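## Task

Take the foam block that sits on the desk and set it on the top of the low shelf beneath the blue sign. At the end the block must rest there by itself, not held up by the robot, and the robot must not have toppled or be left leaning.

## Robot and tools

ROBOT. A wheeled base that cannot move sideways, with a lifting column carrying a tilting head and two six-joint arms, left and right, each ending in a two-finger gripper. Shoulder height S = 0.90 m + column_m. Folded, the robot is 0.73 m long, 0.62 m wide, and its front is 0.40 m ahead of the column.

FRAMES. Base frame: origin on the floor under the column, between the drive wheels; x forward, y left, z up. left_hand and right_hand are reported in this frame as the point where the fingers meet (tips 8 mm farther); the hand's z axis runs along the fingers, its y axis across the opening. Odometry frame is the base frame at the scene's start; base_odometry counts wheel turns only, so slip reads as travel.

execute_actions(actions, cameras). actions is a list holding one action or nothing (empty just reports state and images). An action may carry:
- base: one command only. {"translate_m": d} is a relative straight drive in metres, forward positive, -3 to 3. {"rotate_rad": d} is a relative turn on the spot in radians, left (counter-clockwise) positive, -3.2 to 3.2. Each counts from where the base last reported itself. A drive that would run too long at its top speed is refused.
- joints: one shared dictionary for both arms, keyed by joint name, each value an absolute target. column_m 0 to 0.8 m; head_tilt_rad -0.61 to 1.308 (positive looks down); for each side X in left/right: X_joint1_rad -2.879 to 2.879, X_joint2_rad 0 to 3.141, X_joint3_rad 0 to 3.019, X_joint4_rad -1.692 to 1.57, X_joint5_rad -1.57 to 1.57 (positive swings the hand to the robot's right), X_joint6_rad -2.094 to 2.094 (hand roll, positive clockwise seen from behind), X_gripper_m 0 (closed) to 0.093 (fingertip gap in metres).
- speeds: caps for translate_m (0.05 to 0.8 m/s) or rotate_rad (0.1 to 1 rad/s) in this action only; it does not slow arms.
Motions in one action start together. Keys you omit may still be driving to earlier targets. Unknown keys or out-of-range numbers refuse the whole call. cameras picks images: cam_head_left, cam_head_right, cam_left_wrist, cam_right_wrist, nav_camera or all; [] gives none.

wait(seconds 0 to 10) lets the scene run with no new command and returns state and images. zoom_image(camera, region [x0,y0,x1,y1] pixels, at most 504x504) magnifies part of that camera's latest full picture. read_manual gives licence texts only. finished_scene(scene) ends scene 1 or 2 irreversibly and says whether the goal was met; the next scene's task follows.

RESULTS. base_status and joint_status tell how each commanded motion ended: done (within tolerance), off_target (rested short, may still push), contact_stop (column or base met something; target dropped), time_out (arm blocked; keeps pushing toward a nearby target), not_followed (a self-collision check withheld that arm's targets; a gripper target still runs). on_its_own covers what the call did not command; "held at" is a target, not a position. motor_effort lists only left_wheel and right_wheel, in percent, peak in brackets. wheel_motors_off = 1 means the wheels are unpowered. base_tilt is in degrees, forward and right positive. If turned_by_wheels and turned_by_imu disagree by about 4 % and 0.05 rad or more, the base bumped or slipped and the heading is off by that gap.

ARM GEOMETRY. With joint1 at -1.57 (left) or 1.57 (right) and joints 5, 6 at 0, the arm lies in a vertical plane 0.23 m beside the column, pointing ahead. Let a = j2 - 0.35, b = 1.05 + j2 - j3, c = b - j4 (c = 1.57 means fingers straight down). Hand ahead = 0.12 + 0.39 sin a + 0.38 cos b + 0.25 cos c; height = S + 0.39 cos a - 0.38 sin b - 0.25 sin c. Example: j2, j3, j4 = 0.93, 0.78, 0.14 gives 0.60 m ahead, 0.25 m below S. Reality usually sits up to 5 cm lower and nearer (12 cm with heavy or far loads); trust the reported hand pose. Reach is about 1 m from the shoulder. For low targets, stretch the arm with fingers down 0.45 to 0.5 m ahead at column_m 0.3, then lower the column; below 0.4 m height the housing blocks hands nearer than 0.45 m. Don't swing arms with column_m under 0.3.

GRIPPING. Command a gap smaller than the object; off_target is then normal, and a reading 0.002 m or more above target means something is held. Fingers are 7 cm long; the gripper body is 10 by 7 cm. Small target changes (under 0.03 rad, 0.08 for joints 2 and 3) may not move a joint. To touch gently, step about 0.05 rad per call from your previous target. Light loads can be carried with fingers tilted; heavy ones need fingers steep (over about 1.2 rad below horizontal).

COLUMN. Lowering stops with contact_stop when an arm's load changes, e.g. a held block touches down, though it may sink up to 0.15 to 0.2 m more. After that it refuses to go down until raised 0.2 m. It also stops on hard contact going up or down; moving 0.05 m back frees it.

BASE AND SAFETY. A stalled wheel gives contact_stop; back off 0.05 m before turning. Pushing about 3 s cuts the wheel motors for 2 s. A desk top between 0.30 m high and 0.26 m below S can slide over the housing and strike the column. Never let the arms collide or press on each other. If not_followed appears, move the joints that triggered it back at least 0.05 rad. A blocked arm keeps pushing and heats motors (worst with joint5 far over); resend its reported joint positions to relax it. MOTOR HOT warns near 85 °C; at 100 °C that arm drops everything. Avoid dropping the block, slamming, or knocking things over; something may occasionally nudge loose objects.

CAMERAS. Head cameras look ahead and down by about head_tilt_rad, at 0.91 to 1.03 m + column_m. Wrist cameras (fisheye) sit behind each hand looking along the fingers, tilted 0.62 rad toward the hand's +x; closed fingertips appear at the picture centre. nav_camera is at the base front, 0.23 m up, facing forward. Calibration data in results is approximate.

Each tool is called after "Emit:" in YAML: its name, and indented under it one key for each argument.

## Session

Emit:
execute_actions:
  actions: []

Scene clock: 0.00 s.
base_odometry: x=+0.000 y=+0.000 heading=+0.000 (m, m, rad; odometry frame)
turned_by_wheels: +0.000 (rad since the last result)
turned_by_imu: +0.000 (rad since the last result)
base_tilt: forward=-0.3 right=+0.4 (deg)
base_status: not commanded
joint_positions: column_m=+0.555 head_tilt_rad=+0.868 left_joint1_rad=-1.588 left_joint2_rad=+0.885 left_joint3_rad=+0.444 left_joint4_rad=-0.951 left_joint5_rad=+0.043 left_joint6_rad=+0.071 left_gripper_m=+0.095 right_joint1_rad=+1.573 right_joint2_rad=+0.891 right_joint3_rad=+0.387 right_joint4_rad=-0.981 right_joint5_rad=+0.024 right_joint6_rad=+0.003 right_gripper_m=+0.095
joint_status: not commanded
wheel_motors_off: 0
motor_effort: left_wheel=+1 right_wheel=+4 (%)
left_hand: x=+0.1650 y=+0.2135 z=+1.2484 quat_wxyz=(+0.420, -0.030, -0.906, +0.039) (m; base frame)
right_hand: x=+0.1293 y=-0.2293 z=+1.2638 quat_wxyz=(+0.463, +0.005, -0.887, +0.011) (m; base frame)
pictures: cam_head_left, cam_head_right, cam_left_wrist, cam_right_wrist, nav_camera
camera_calibration (this result's frames):
cam_head_left: T_world_to_cam=[[0.07901, -0.995869, -0.0447505, 0.114001], [-0.788741, -0.0349984, -0.613728, 0.997493], [0.609627, 0.0837872, -0.788248, 1.11037], [0, 0, 0, 1]] pos_world=[0.100843, 0.055406, 1.49254]
cam_head_right: T_world_to_cam=[[0.0684209, -0.996641, -0.04501, 0.0147904], [-0.787866, -0.0263009, -0.615285, 0.998623], [0.612034, 0.0775601, -0.787019, 1.10031], [0, 0, 0, 1]] pos_world=[0.112345, -0.0443345, 1.48106]
cam_left_wrist: T_world_to_cam=[[-0.0387681, -0.995589, 0.0854359, 0.112972], [-0.0719747, 0.0880603, 0.993511, -1.2419], [-0.996653, 0.0323674, -0.0750711, 0.379842], [0, 0, 0, 1]] pos_world=[0.293565, 0.209541, 1.25271]
cam_right_wrist: T_world_to_cam=[[0.0170653, -0.999828, 0.00727206, -0.242168], [-0.000548896, 0.00726375, 0.999973, -1.25643], [-0.999854, -0.0170688, -0.000424844, 0.249436], [0, 0, 0, 1]] pos_world=[0.252842, -0.228743, 1.25827]
Images, in order (width x height): cam_head_left 896x504, cam_head_right 896x504, cam_left_wrist 616x616, cam_right_wrist 616x616, nav_camera 896x504.

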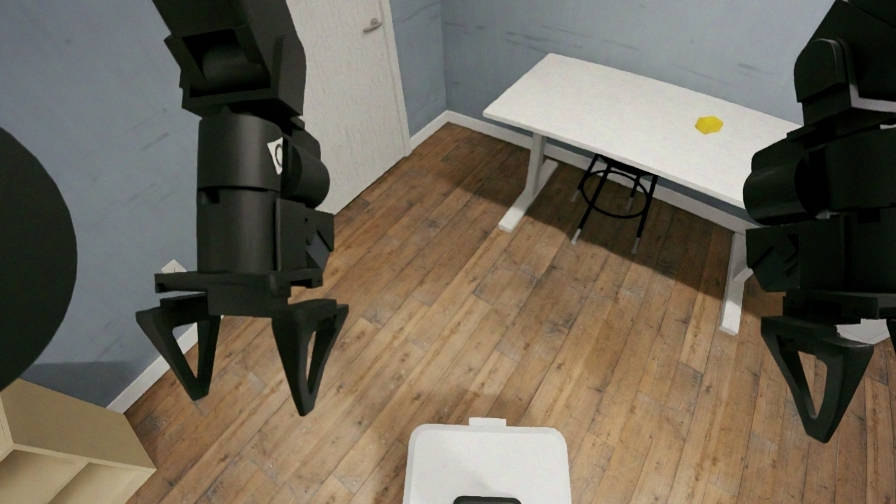

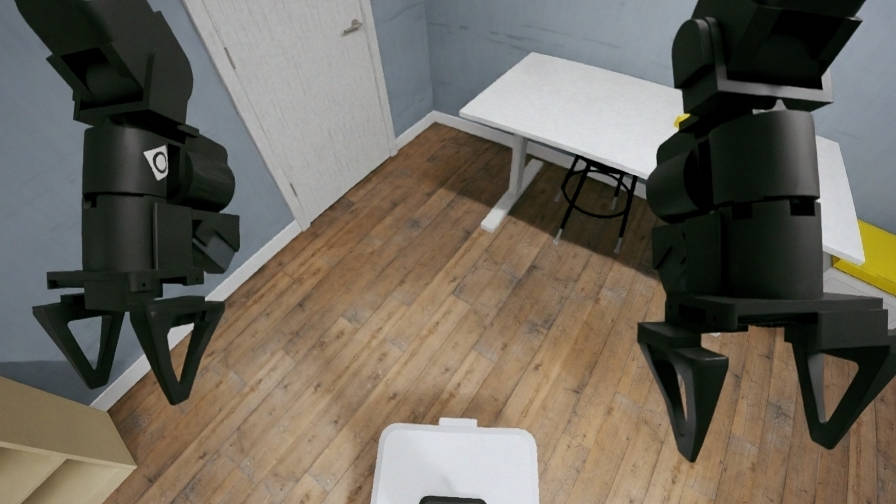

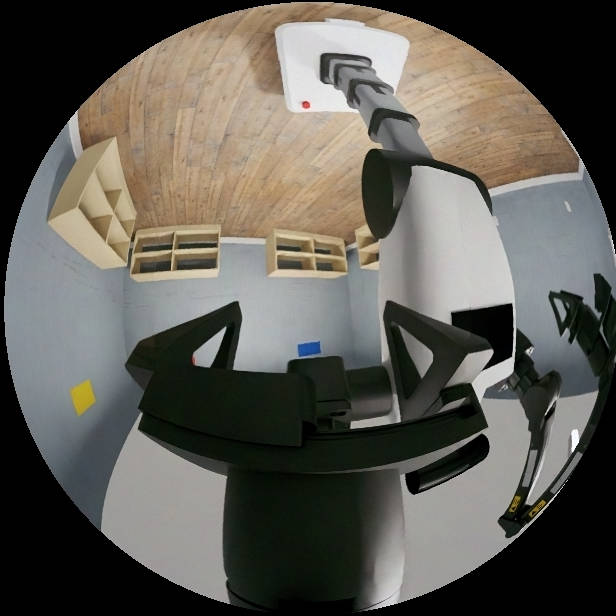

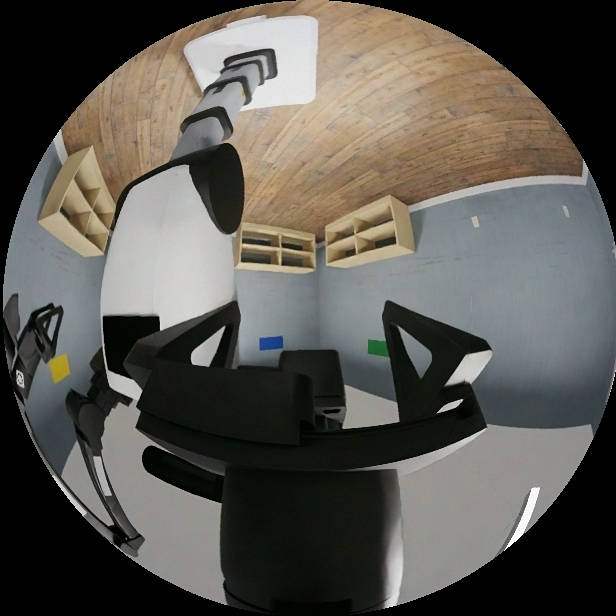

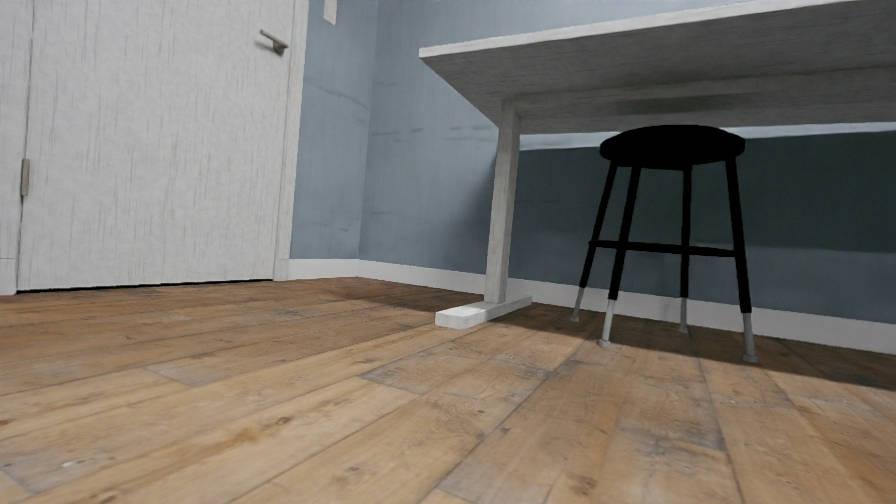

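Emit:
execute_actions:
  actions:
    - {"base":{"rotate_rad":-0.71},"joints":{"head_tilt_rad":0.65,"column_m":0.42,"left_joint2_rad":1.64,"left_joint3_rad":1.85,"left_joint4_rad":-0.72,"left_joint5_rad":0,"left_joint6_rad":0}}
  cameras: ["cam_head_right","cam_head_left","nav_camera"]

Scene clock: 8.23 s.
base_odometry: x=+0.000 y=+0.000 heading=-0.709 (m, m, rad; odometry frame)
turned_by_wheels: -0.709 (rad since the last result)
turned_by_imu: -0.702 (rad since the last result)
base_tilt: forward=-0.4 right=+0.6 (deg)
base_status: done
joint_positions: column_m=+0.420 head_tilt_rad=+0.667 left_joint1_rad=-1.592 left_joint2_rad=+1.638 left_joint3_rad=+1.840 left_joint4_rad=-0.723 left_joint5_rad=+0.001 left_joint6_rad=+0.008 left_gripper_m=+0.095 right_joint1_rad=+1.573 right_joint2_rad=+0.891 right_joint3_rad=+0.387 right_joint4_rad=-0.981 right_joint5_rad=+0.024 right_joint6_rad=+0.003 right_gripper_m=+0.095
joint_status: all done
wheel_motors_off: 0
motor_effort: left_wheel=+4(26) right_wheel=-7(47) (%)
left_hand: x=+0.7474 y=+0.2093 z=+0.8964 quat_wxyz=(-0.001, -0.009, -1.000, +0.010) (m; base frame)
right_hand: x=+0.1293 y=-0.2293 z=+1.1289 quat_wxyz=(+0.463, +0.005, -0.887, +0.011) (m; base frame)
pictures: cam_head_left, cam_head_right, nav_camera
camera_calibration (this result's frames):
cam_head_left: T_world_to_cam=[[0.0863463, -0.995869, -0.0280981, 0.0841858], [-0.650532, -0.0349984, -0.758672, 1.11163], [0.754555, 0.0837872, -0.650866, 0.803669], [0, 0, 0, 1]] pos_world=[0.109468, 0.055406, 1.36881]
cam_head_right: T_world_to_cam=[[0.0760216, -0.996641, -0.0304637, -0.012112], [-0.649364, -0.0263009, -0.760023, 1.11224], [0.756669, 0.0775601, -0.649182, 0.793142], [0, 0, 0, 1]] pos_world=[0.123027, -0.0443345, 1.35986]
Images, in order (width x height): cam_head_left 896x504, cam_head_right 896x504, nav_camera 896x504.

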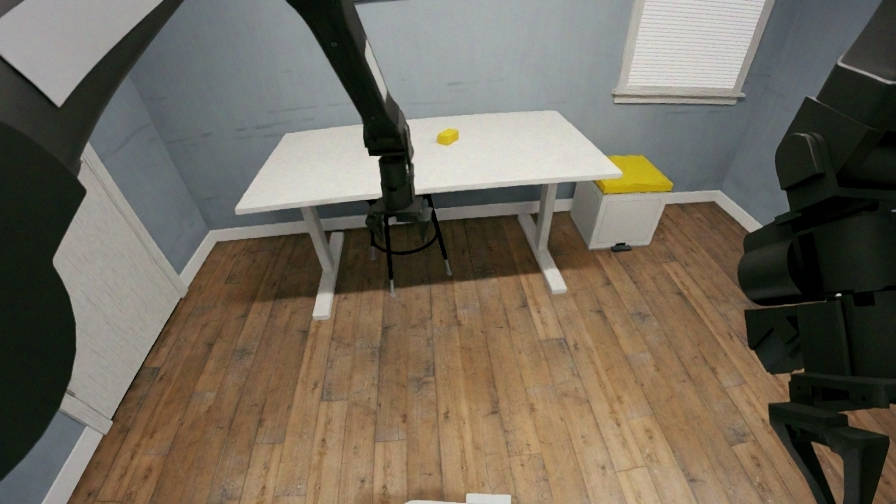

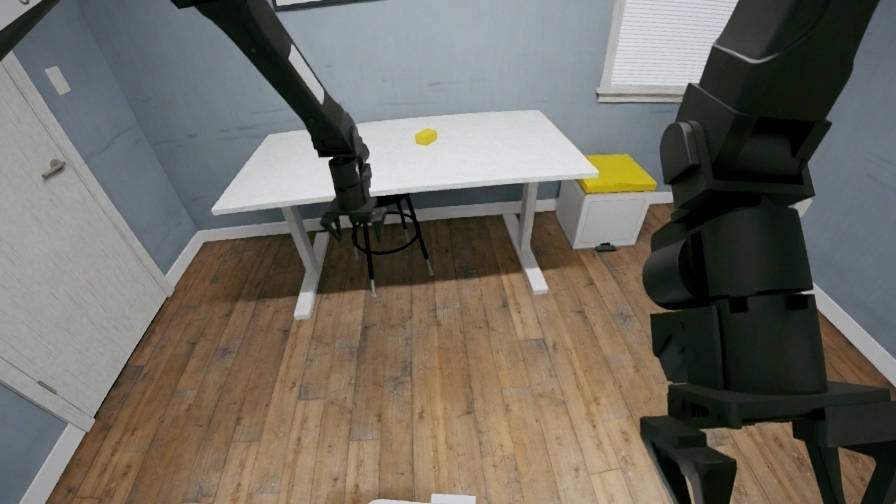

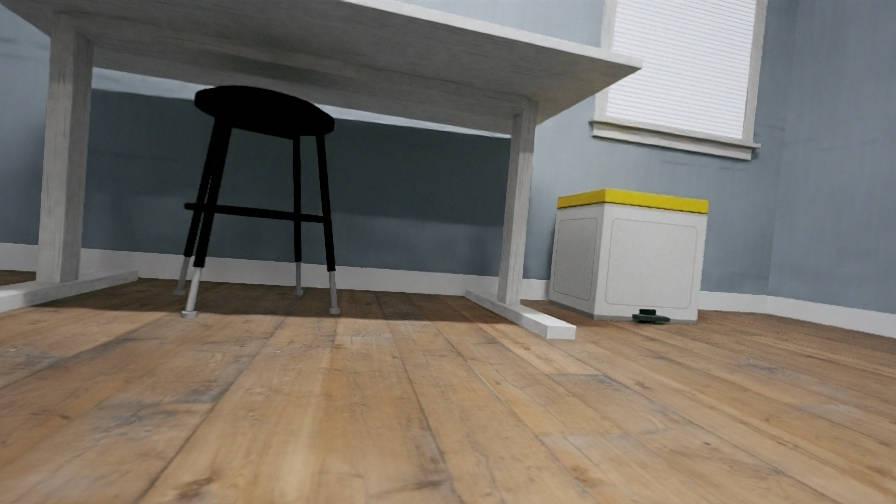

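Emit:
execute_actions:
  actions:
    - {"base":{"translate_m":0.85},"joints":{"head_tilt_rad":0.8,"column_m":0.44,"left_joint6_rad":0.8}}
  cameras: ["cam_left_wrist","cam_head_left"]

Scene clock: 16.43 s.
base_odometry: x=+0.645 y=-0.554 heading=-0.709 (m, m, rad; odometry frame)
turned_by_wheels: +0.000 (rad since the last result)
turned_by_imu: -0.004 (rad since the last result)
base_tilt: forward=-0.4 right=+0.5 (deg)
base_status: done
joint_positions: column_m=+0.440 head_tilt_rad=+0.802 left_joint1_rad=-1.592 left_joint2_rad=+1.638 left_joint3_rad=+1.840 left_joint4_rad=-0.722 left_joint5_rad=+0.001 left_joint6_rad=+0.791 left_gripper_m=+0.095 right_joint1_rad=+1.573 right_joint2_rad=+0.892 right_joint3_rad=+0.390 right_joint4_rad=-0.981 right_joint5_rad=+0.024 right_joint6_rad=+0.003 right_gripper_m=+0.095
joint_status: all done
wheel_motors_off: 0
motor_effort: left_wheel=+0(50) right_wheel=+0(49) (%)
left_hand: x=+0.7475 y=+0.2093 z=+0.9163 quat_wxyz=(-0.005, -0.390, -0.921, +0.009) (m; base frame)
right_hand: x=+0.1304 y=-0.2293 z=+1.1483 quat_wxyz=(+0.462, +0.005, -0.887, +0.011) (m; base frame)
pictures: cam_head_left, cam_left_wrist
camera_calibration (this result's frames):
cam_head_left: T_world_to_cam=[[0.0817721, -0.995869, -0.0394779, 0.101198], [-0.746837, -0.0349984, -0.664086, 0.996616], [0.65996, 0.0837872, -0.746614, 0.957832], [0, 0, 0, 1]] pos_world=[0.103903, 0.055406, 1.38096]
cam_left_wrist: T_world_to_cam=[[-0.720234, -0.693688, -0.00774547, 0.691367], [-0.570206, 0.585593, 0.576147, -0.218929], [-0.395131, 0.419377, -0.817309, 1.08506], [0, 0, 0, 1]] pos_world=[0.801852, 0.152746, 1.01832]
Images, in order (width x height): cam_head_left 896x504, cam_left_wrist 616x616.

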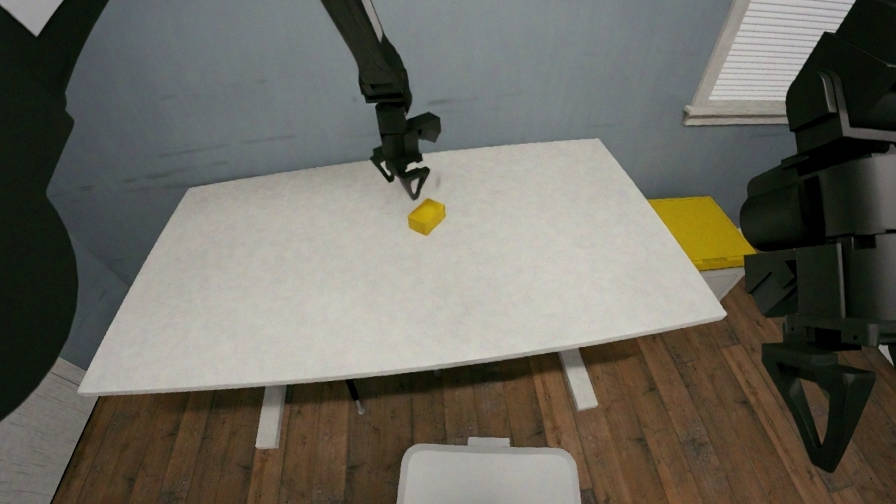

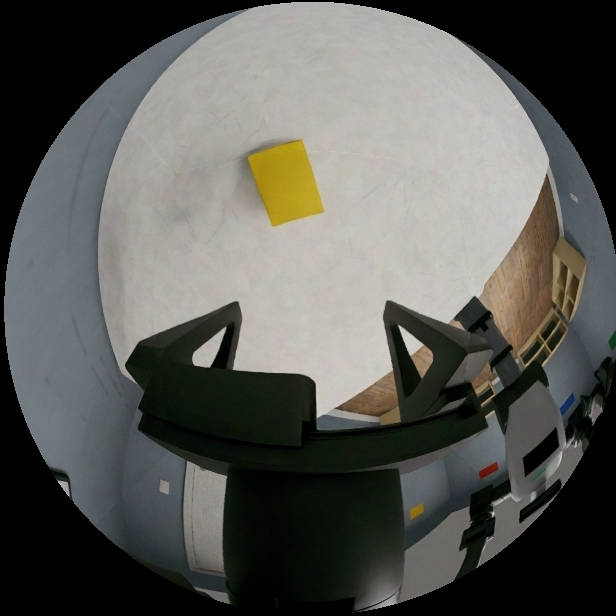

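Emit:
execute_actions:
  actions:
    - {"base":{"translate_m":0.06},"joints":{"column_m":0.37,"left_joint1_rad":-1.635,"left_joint6_rad":0.49}}
  cameras: ["cam_left_wrist"]

Scene clock: 25.57 s.
base_odometry: x=+0.691 y=-0.593 heading=-0.709 (m, m, rad; odometry frame)
turned_by_wheels: +0.000 (rad since the last result)
turned_by_imu: -0.001 (rad since the last result)
base_tilt: forward=-0.4 right=+0.4 (deg)
base_status: done
joint_positions: column_m=+0.370 head_tilt_rad=+0.802 left_joint1_rad=-1.638 left_joint2_rad=+1.638 left_joint3_rad=+1.840 left_joint4_rad=-0.722 left_joint5_rad=+0.001 left_joint6_rad=+0.499 left_gripper_m=+0.095 right_joint1_rad=+1.573 right_joint2_rad=+0.891 right_joint3_rad=+0.388 right_joint4_rad=-0.981 right_joint5_rad=+0.024 right_joint6_rad=+0.003 right_gripper_m=+0.095
joint_status: all done
wheel_motors_off: 0
motor_effort: left_wheel=-1(26) right_wheel=+0(30) (%)
left_hand: x=+0.7468 y=+0.1771 z=+0.8477 quat_wxyz=(-0.009, -0.263, -0.964, +0.029) (m; base frame)
right_hand: x=+0.1299 y=-0.2293 z=+1.0788 quat_wxyz=(+0.462, +0.005, -0.887, +0.011) (m; base frame)
pictures: cam_left_wrist
camera_calibration (this result's frames):
cam_left_wrist: T_world_to_cam=[[-0.510103, -0.859567, 0.0306598, 0.50792], [-0.701737, 0.436523, 0.56304, -0.0252832], [-0.497354, 0.265693, -0.825861, 1.15303], [0, 0, 0, 1]] pos_world=[0.814812, 0.141277, 0.950902]
Images, in order (width x height): cam_left_wrist 616x616.

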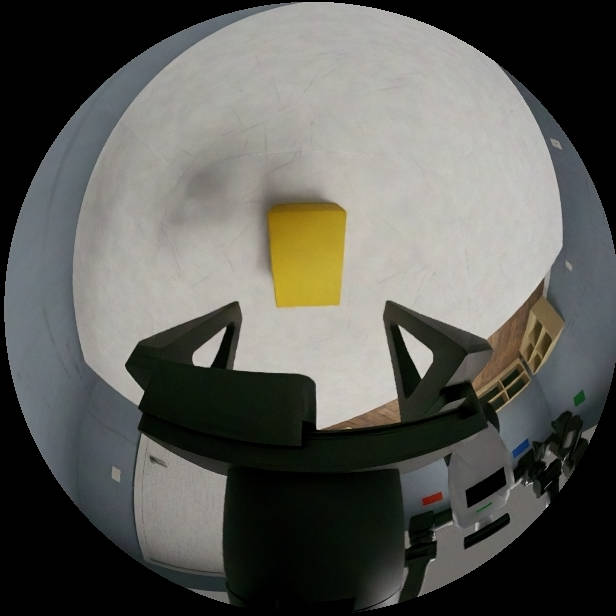

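Same as before.

Emit:
execute_actions:
  actions:
    - {"joints":{"column_m":0.288}}
  cameras: ["cam_left_wrist"]

Emit:
execute_actions:
  actions:
    - {"joints":{"left_gripper_m":0.04}}
  cameras: []

Emit:
execute_actions:
  actions:
    - {"joints":{"left_joint2_rad":1.3,"left_joint3_rad":1.5,"head_tilt_rad":0.4}}
  cameras: ["cam_left_wrist"]

Scene clock: 33.27 s.
base_odometry: x=+0.691 y=-0.593 heading=-0.709 (m, m, rad; odometry frame)
turned_by_wheels: +0.000 (rad since the last result)
turned_by_imu: -0.001 (rad since the last result)
base_tilt: forward=-0.4 right=+0.3 (deg)
base_status: not commanded
joint_positions: column_m=+0.288 head_tilt_rad=+0.802 left_joint1_rad=-1.638 left_joint2_rad=+1.638 left_joint3_rad=+1.840 left_joint4_rad=-0.722 left_joint5_rad=+0.001 left_joint6_rad=+0.499 left_gripper_m=+0.095 right_joint1_rad=+1.573 right_joint2_rad=+0.891 right_joint3_rad=+0.388 right_joint4_rad=-0.981 right_joint5_rad=+0.024 right_joint6_rad=+0.003 right_gripper_m=+0.095
joint_status: all done
wheel_motors_off: 0
motor_effort: left_wheel=+0(2) right_wheel=+0(0) (%)
left_hand: x=+0.7468 y=+0.1771 z=+0.7657 quat_wxyz=(-0.009, -0.263, -0.964, +0.029) (m; base frame)
right_hand: x=+0.1299 y=-0.2293 z=+0.9968 quat_wxyz=(+0.462, +0.005, -0.887, +0.011) (m; base frame)
pictures: cam_left_wrist
camera_calibration (this result's frames):
cam_left_wrist: T_world_to_cam=[[-0.510103, -0.859567, 0.0306598, 0.510435], [-0.701737, 0.436523, 0.56304, 0.0208947], [-0.497354, 0.265693, -0.825861, 1.08529], [0, 0, 0, 1]] pos_world=[0.814812, 0.141277, 0.868887]
Images, in order (width x height): cam_left_wrist 616x616.

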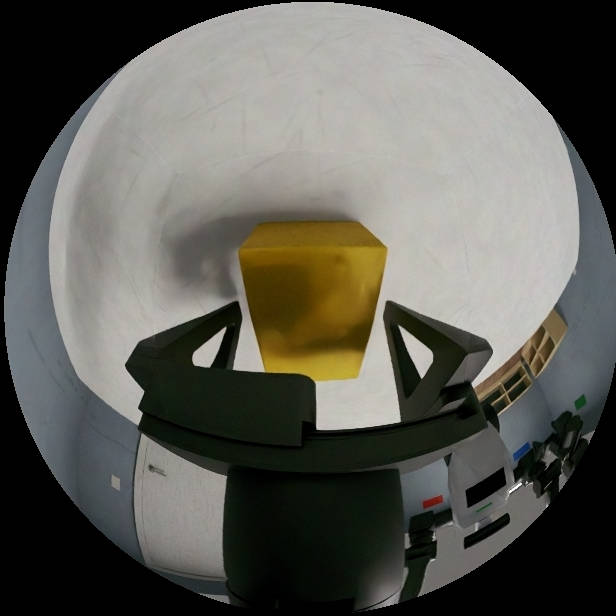

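Scene clock: 33.87 s.
base_odometry: x=+0.691 y=-0.593 heading=-0.709 (m, m, rad; odometry frame)
turned_by_wheels: +0.000 (rad since the last result)
turned_by_imu: +0.000 (rad since the last result)
base_tilt: forward=-0.3 right=+0.4 (deg)
base_status: not commanded
joint_positions: column_m=+0.288 head_tilt_rad=+0.802 left_joint1_rad=-1.638 left_joint2_rad=+1.638 left_joint3_rad=+1.840 left_joint4_rad=-0.722 left_joint5_rad=+0.001 left_joint6_rad=+0.499 left_gripper_m=+0.058 right_joint1_rad=+1.573 right_joint2_rad=+0.891 right_joint3_rad=+0.388 right_joint4_rad=-0.981 right_joint5_rad=+0.024 right_joint6_rad=+0.003 right_gripper_m=+0.095
joint_status: left_gripper_m off_target (ended at +0.058, target +0.040)
wheel_motors_off: 0
motor_effort: left_wheel=+0(0) right_wheel=+0(0) (%)
left_hand: x=+0.7468 y=+0.1771 z=+0.7657 quat_wxyz=(-0.009, -0.263, -0.964, +0.029) (m; base frame)
right_hand: x=+0.1299 y=-0.2293 z=+0.9968 quat_wxyz=(+0.462, +0.005, -0.887, +0.011) (m; base frame)
pictures: none
No camera images: the call's "cameras" was empty. Leave "cameras" out to get every camera's image.

Scene clock: 35.07 s.
base_odometry: x=+0.691 y=-0.593 heading=-0.709 (m, m, rad; odometry frame)
turned_by_wheels: +0.000 (rad since the last result)
turned_by_imu: +0.000 (rad since the last result)
base_tilt: forward=-0.3 right=+0.5 (deg)
base_status: not commanded
joint_positions: column_m=+0.288 head_tilt_rad=+0.419 left_joint1_rad=-1.638 left_joint2_rad=+1.282 left_joint3_rad=+1.505 left_joint4_rad=-0.722 left_joint5_rad=+0.001 left_joint6_rad=+0.499 left_gripper_m=+0.058 right_joint1_rad=+1.573 right_joint2_rad=+0.891 right_joint3_rad=+0.388 right_joint4_rad=-0.981 right_joint5_rad=+0.024 right_joint6_rad=+0.003 right_gripper_m=+0.095
joint_status: all done
wheel_motors_off: 0
motor_effort: left_wheel=+0(2) right_wheel=+0(0) (%)
left_hand: x=+0.6985 y=+0.1862 z=+0.8937 quat_wxyz=(-0.019, -0.263, -0.964, +0.026) (m; base frame)
right_hand: x=+0.1299 y=-0.2293 z=+0.9968 quat_wxyz=(+0.462, +0.005, -0.887, +0.011) (m; base frame)
pictures: cam_left_wrist
camera_calibration (this result's frames):
cam_left_wrist: T_world_to_cam=[[-0.509556, -0.860204, 0.020043, 0.49888], [-0.714552, 0.436024, 0.547082, -0.0657595], [-0.479341, 0.264447, -0.836839, 1.162], [0, 0, 0, 1]] pos_world=[0.764212, 0.150524, 0.99838]
Images, in order (width x height): cam_left_wrist 616x616.

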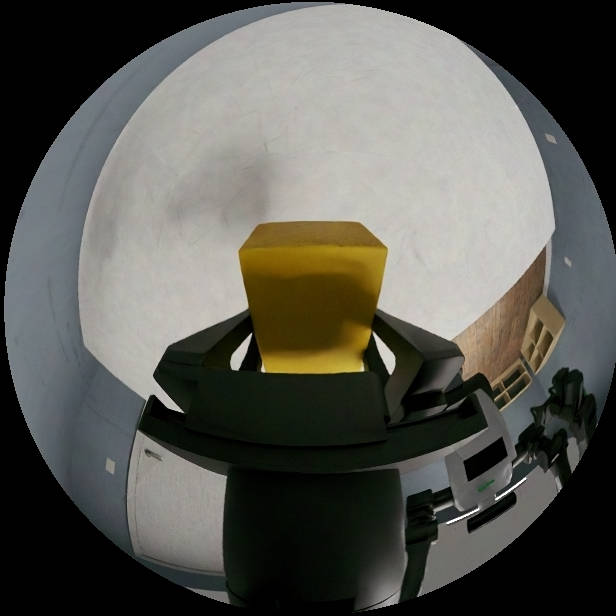

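Emit:
execute_actions:
  actions:
    - {"base":{"translate_m":-0.2}}
  cameras: []

Emit:
execute_actions:
  actions:
    - {"base":{"rotate_rad":-2.8},"joints":{"left_joint6_rad":1.5}}
  cameras: ["cam_head_left","nav_camera"]

Scene clock: 45.97 s.
base_odometry: x=+0.539 y=-0.462 heading=-0.709 (m, m, rad; odometry frame)
turned_by_wheels: +0.000 (rad since the last result)
turned_by_imu: -0.001 (rad since the last result)
base_tilt: forward=-0.3 right=+0.6 (deg)
base_status: done
joint_positions: column_m=+0.288 head_tilt_rad=+0.418 left_joint1_rad=-1.638 left_joint2_rad=+1.284 left_joint3_rad=+1.501 left_joint4_rad=-0.722 left_joint5_rad=+0.001 left_joint6_rad=+0.499 left_gripper_m=+0.058 right_joint1_rad=+1.573 right_joint2_rad=+0.889 right_joint3_rad=+0.385 right_joint4_rad=-0.981 right_joint5_rad=+0.024 right_joint6_rad=+0.003 right_gripper_m=+0.095
joint_status: not commanded
wheel_motors_off: 0
motor_effort: left_wheel=-1(30) right_wheel=+1(33) (%)
left_hand: x=+0.6956 y=+0.1862 z=+0.8913 quat_wxyz=(-0.016, -0.263, -0.964, +0.027) (m; base frame)
right_hand: x=+0.1285 y=-0.2293 z=+0.9974 quat_wxyz=(+0.463, +0.005, -0.886, +0.011) (m; base frame)
pictures: none
No camera images: the call's "cameras" was empty. Leave "cameras" out to get every camera's image.

Scene clock: 50.37 s.
base_odometry: x=+0.539 y=-0.462 heading=+2.775 (m, m, rad; odometry frame)
turned_by_wheels: -2.799 (rad since the last result)
turned_by_imu: -2.778 (rad since the last result)
base_tilt: forward=-0.4 right=+0.6 (deg)
base_status: done
joint_positions: column_m=+0.288 head_tilt_rad=+0.418 left_joint1_rad=-1.635 left_joint2_rad=+1.284 left_joint3_rad=+1.501 left_joint4_rad=-0.722 left_joint5_rad=+0.001 left_joint6_rad=+1.490 left_gripper_m=+0.058 right_joint1_rad=+1.573 right_joint2_rad=+0.889 right_joint3_rad=+0.385 right_joint4_rad=-0.981 right_joint5_rad=+0.024 right_joint6_rad=+0.003 right_gripper_m=+0.095
joint_status: all done
wheel_motors_off: 0
motor_effort: left_wheel=+4(40) right_wheel=-5(52) (%)
left_hand: x=+0.6956 y=+0.1877 z=+0.8912 quat_wxyz=(-0.026, -0.689, -0.724, +0.015) (m; base frame)
right_hand: x=+0.1285 y=-0.2293 z=+0.9974 quat_wxyz=(+0.463, +0.005, -0.886, +0.011) (m; base frame)
pictures: cam_head_left, nav_camera
camera_calibration (this result's frames):
cam_head_left: T_world_to_cam=[[0.0906056, -0.995869, -0.00598476, 0.0520898], [-0.443822, -0.0349984, -0.895431, 1.17538], [0.891523, 0.0837872, -0.445159, 0.448817], [0, 0, 0, 1]] pos_world=[0.11681, 0.055406, 1.25258]
Images, in order (width x height): cam_head_left 896x504, nav_camera 896x504.

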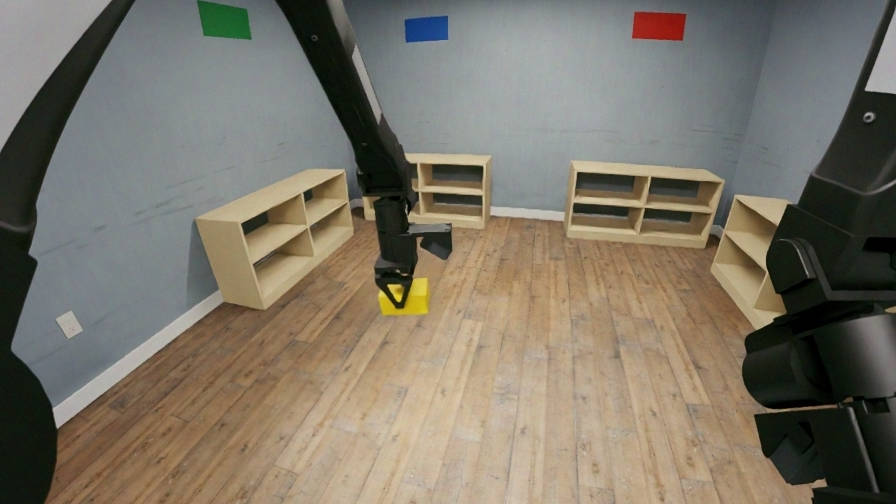

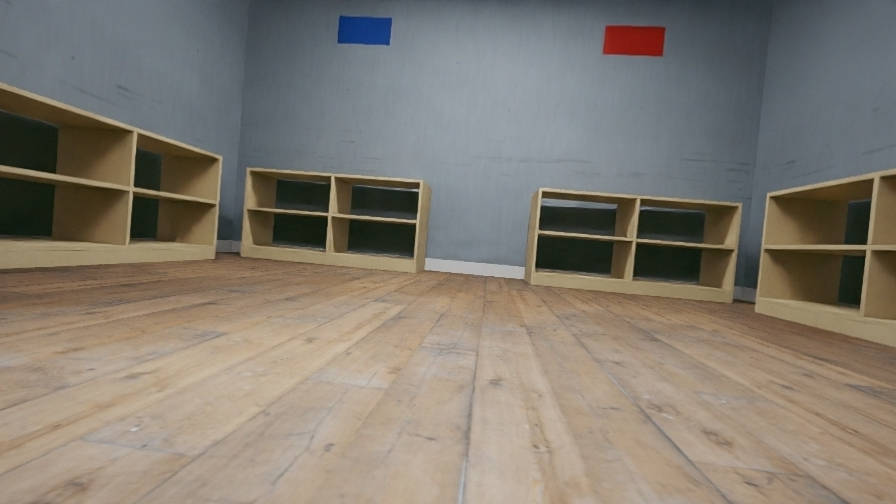

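Emit:
execute_actions:
  actions:
    - {"base":{"translate_m":2.5},"joints":{"column_m":0.14,"head_tilt_rad":0.7,"left_joint1_rad":-1.57}}
  cameras: ["cam_head_left","cam_left_wrist"]

Scene clock: 67.83 s.
base_odometry: x=-1.795 y=+0.435 heading=+2.775 (m, m, rad; odometry frame)
turned_by_wheels: +0.000 (rad since the last result)
turned_by_imu: -0.008 (rad since the last result)
base_tilt: forward=-0.3 right=+0.5 (deg)
base_status: done
joint_positions: column_m=+0.140 head_tilt_rad=+0.703 left_joint1_rad=-1.564 left_joint2_rad=+1.284 left_joint3_rad=+1.501 left_joint4_rad=-0.722 left_joint5_rad=+0.001 left_joint6_rad=+1.490 left_gripper_m=+0.058 right_joint1_rad=+1.573 right_joint2_rad=+0.889 right_joint3_rad=+0.387 right_joint4_rad=-0.981 right_joint5_rad=+0.024 right_joint6_rad=+0.003 right_gripper_m=+0.095
joint_status: all done
wheel_motors_off: 0
motor_effort: left_wheel=+0(46) right_wheel=+1(49) (%)
left_hand: x=+0.6962 y=+0.2282 z=+0.7421 quat_wxyz=(-0.005, -0.677, -0.736, -0.008) (m; base frame)
right_hand: x=+0.1294 y=-0.2293 z=+0.8491 quat_wxyz=(+0.462, +0.005, -0.887, +0.011) (m; base frame)
pictures: cam_head_left, cam_left_wrist
camera_calibration (this result's frames):
cam_head_left: T_world_to_cam=[[0.0852777, -0.995869, -0.0311913, 0.0798548], [-0.677448, -0.0349984, -0.734738, 0.873591], [0.730611, 0.0837872, -0.677633, 0.652762], [0, 0, 0, 1]] pos_world=[0.108086, 0.055406, 1.08668]
cam_left_wrist: T_world_to_cam=[[-0.995982, -0.0809499, -0.0383029, 0.741025], [-0.0878969, 0.801716, 0.591207, -0.555215], [-0.01715, 0.592198, -0.80561, 0.603251], [0, 0, 0, 1]] pos_world=[0.699591, 0.147867, 0.842615]
Images, in order (width x height): cam_head_left 896x504, cam_left_wrist 616x616.

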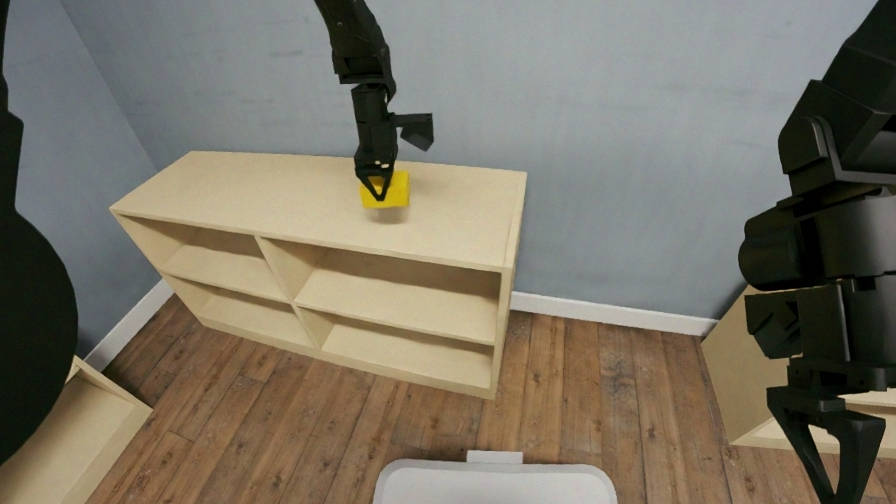

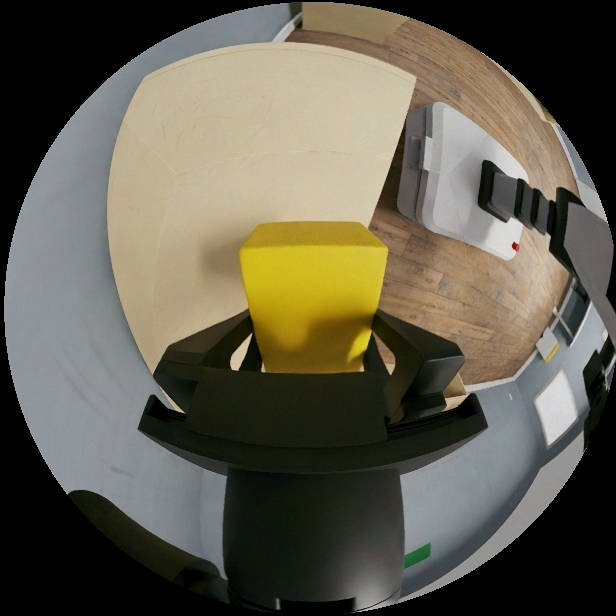

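Emit:
execute_actions:
  actions:
    - {"base":{"translate_m":0.1},"joints":{"column_m":0.075}}
  cameras: ["cam_head_left","cam_left_wrist"]

Scene clock: 73.20 s.
base_odometry: x=-1.888 y=+0.471 heading=+2.775 (m, m, rad; odometry frame)
turned_by_wheels: +0.000 (rad since the last result)
turned_by_imu: -0.001 (rad since the last result)
base_tilt: forward=-0.3 right=+0.5 (deg)
base_status: done
joint_positions: column_m=+0.075 head_tilt_rad=+0.703 left_joint1_rad=-1.564 left_joint2_rad=+1.284 left_joint3_rad=+1.500 left_joint4_rad=-0.722 left_joint5_rad=+0.001 left_joint6_rad=+1.491 left_gripper_m=+0.058 right_joint1_rad=+1.573 right_joint2_rad=+0.889 right_joint3_rad=+0.388 right_joint4_rad=-0.981 right_joint5_rad=+0.024 right_joint6_rad=+0.003 right_gripper_m=+0.095
joint_status: all done
wheel_motors_off: 0
motor_effort: left_wheel=+0(28) right_wheel=+0(33) (%)
left_hand: x=+0.6957 y=+0.2282 z=+0.6767 quat_wxyz=(-0.005, -0.677, -0.736, -0.007) (m; base frame)
right_hand: x=+0.1300 y=-0.2293 z=+0.7839 quat_wxyz=(+0.461, +0.005, -0.887, +0.011) (m; base frame)
pictures: cam_head_left, cam_left_wrist
camera_calibration (this result's frames):
cam_head_left: T_world_to_cam=[[0.0852737, -0.995869, -0.0312023, 0.0778396], [-0.677542, -0.0349984, -0.73465, 0.825753], [0.730524, 0.0837872, -0.677728, 0.608829], [0, 0, 0, 1]] pos_world=[0.108081, 0.055406, 1.02169]
cam_left_wrist: T_world_to_cam=[[-0.996055, -0.0805766, -0.0371616, 0.737198], [-0.0869189, 0.801747, 0.591309, -0.517349], [-0.0178515, 0.592207, -0.805588, 0.551021], [0, 0, 0, 1]] pos_world=[0.699159, 0.147866, 0.777205]
Images, in order (width x height): cam_head_left 896x504, cam_left_wrist 616x616.

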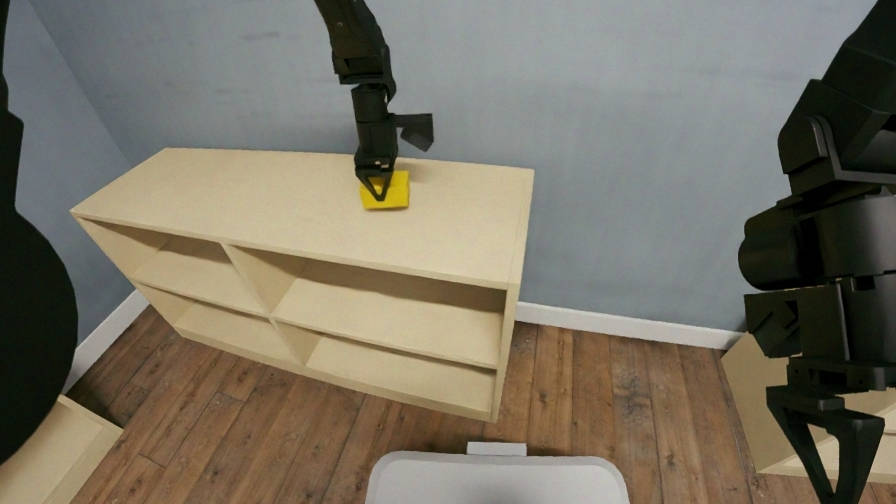

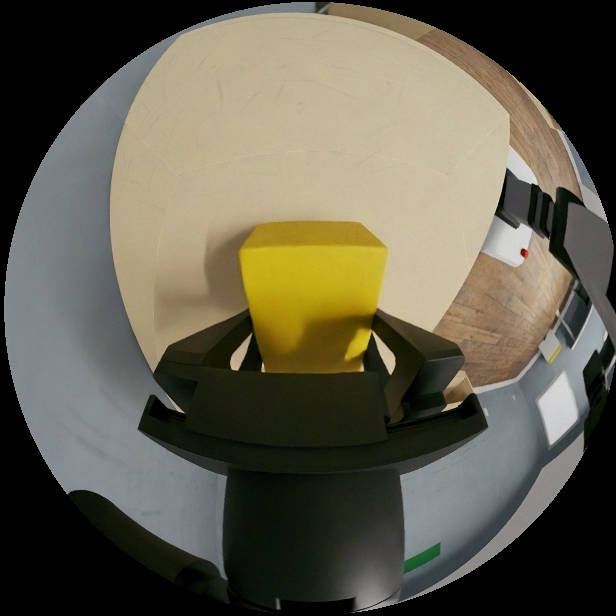

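Emit:
execute_actions:
  actions:
    - {"joints":{"column_m":0.06}}
  cameras: []

Emit:
execute_actions:
  actions:
    - {"joints":{"left_gripper_m":0.093}}
  cameras: []

Emit:
execute_actions:
  actions:
    - {"joints":{"column_m":0.12}}
  cameras: ["cam_head_left"]

Scene clock: 82.03 s.
base_odometry: x=-1.888 y=+0.471 heading=+2.775 (m, m, rad; odometry frame)
turned_by_wheels: +0.000 (rad since the last result)
turned_by_imu: -0.001 (rad since the last result)
base_tilt: forward=-0.3 right=+0.5 (deg)
base_status: not commanded
joint_positions: column_m=+0.060 head_tilt_rad=+0.703 left_joint1_rad=-1.564 left_joint2_rad=+1.285 left_joint3_rad=+1.500 left_joint4_rad=-0.722 left_joint5_rad=+0.001 left_joint6_rad=+1.491 left_gripper_m=+0.058 right_joint1_rad=+1.573 right_joint2_rad=+0.889 right_joint3_rad=+0.388 right_joint4_rad=-0.981 right_joint5_rad=+0.024 right_joint6_rad=+0.003 right_gripper_m=+0.095
joint_status: all done
wheel_motors_off: 0
motor_effort: left_wheel=+0(0) right_wheel=+0(0) (%)
left_hand: x=+0.6954 y=+0.2282 z=+0.6611 quat_wxyz=(-0.004, -0.677, -0.736, -0.007) (m; base frame)
right_hand: x=+0.1300 y=-0.2293 z=+0.7689 quat_wxyz=(+0.461, +0.005, -0.887, +0.011) (m; base frame)
pictures: none
No camera images: the call's "cameras" was empty. Leave "cameras" out to get every camera's image.

Scene clock: 82.63 s.
base_odometry: x=-1.888 y=+0.471 heading=+2.775 (m, m, rad; odometry frame)
turned_by_wheels: +0.000 (rad since the last result)
turned_by_imu: +0.000 (rad since the last result)
base_tilt: forward=-0.4 right=+0.7 (deg)
base_status: not commanded
joint_positions: column_m=+0.060 head_tilt_rad=+0.703 left_joint1_rad=-1.564 left_joint2_rad=+1.285 left_joint3_rad=+1.500 left_joint4_rad=-0.722 left_joint5_rad=+0.001 left_joint6_rad=+1.491 left_gripper_m=+0.093 right_joint1_rad=+1.573 right_joint2_rad=+0.889 right_joint3_rad=+0.388 right_joint4_rad=-0.981 right_joint5_rad=+0.024 right_joint6_rad=+0.003 right_gripper_m=+0.095
joint_status: all done
wheel_motors_off: 0
motor_effort: left_wheel=-1(1) right_wheel=+0(0) (%)
left_hand: x=+0.6954 y=+0.2282 z=+0.6611 quat_wxyz=(-0.004, -0.677, -0.736, -0.007) (m; base frame)
right_hand: x=+0.1300 y=-0.2293 z=+0.7689 quat_wxyz=(+0.461, +0.005, -0.887, +0.011) (m; base frame)
pictures: none
No camera images: the call's "cameras" was empty. Leave "cameras" out to get every camera's image.

Scene clock: 84.00 s.
base_odometry: x=-1.888 y=+0.471 heading=+2.775 (m, m, rad; odometry frame)
turned_by_wheels: +0.000 (rad since the last result)
turned_by_imu: +0.000 (rad since the last result)
base_tilt: forward=-0.2 right=+0.5 (deg)
base_status: not commanded
joint_positions: column_m=+0.120 head_tilt_rad=+0.703 left_joint1_rad=-1.564 left_joint2_rad=+1.286 left_joint3_rad=+1.500 left_joint4_rad=-0.722 left_joint5_rad=+0.001 left_joint6_rad=+1.491 left_gripper_m=+0.093 right_joint1_rad=+1.573 right_joint2_rad=+0.889 right_joint3_rad=+0.388 right_joint4_rad=-0.981 right_joint5_rad=+0.024 right_joint6_rad=+0.003 right_gripper_m=+0.095
joint_status: all done
wheel_motors_off: 0
motor_effort: left_wheel=+0(0) right_wheel=+0(0) (%)
left_hand: x=+0.6952 y=+0.2282 z=+0.7207 quat_wxyz=(-0.004, -0.677, -0.736, -0.007) (m; base frame)
right_hand: x=+0.1300 y=-0.2293 z=+0.8287 quat_wxyz=(+0.461, +0.005, -0.887, +0.011) (m; base frame)
pictures: cam_head_left
camera_calibration (this result's frames):
cam_head_left: T_world_to_cam=[[0.0852729, -0.995869, -0.0312044, 0.07924], [-0.677561, -0.0349984, -0.734634, 0.858652], [0.730507, 0.0837872, -0.677746, 0.639216], [0, 0, 0, 1]] pos_world=[0.10808, 0.055406, 1.06649]
Images, in order (width x height): cam_head_left 896x504.

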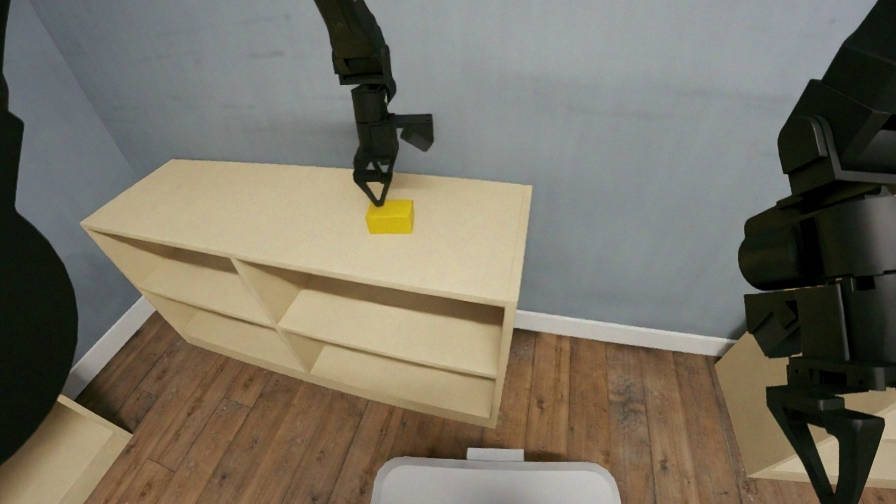

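Emit:
finished_scene:
  scene: 2

The scene is finished: the task was done.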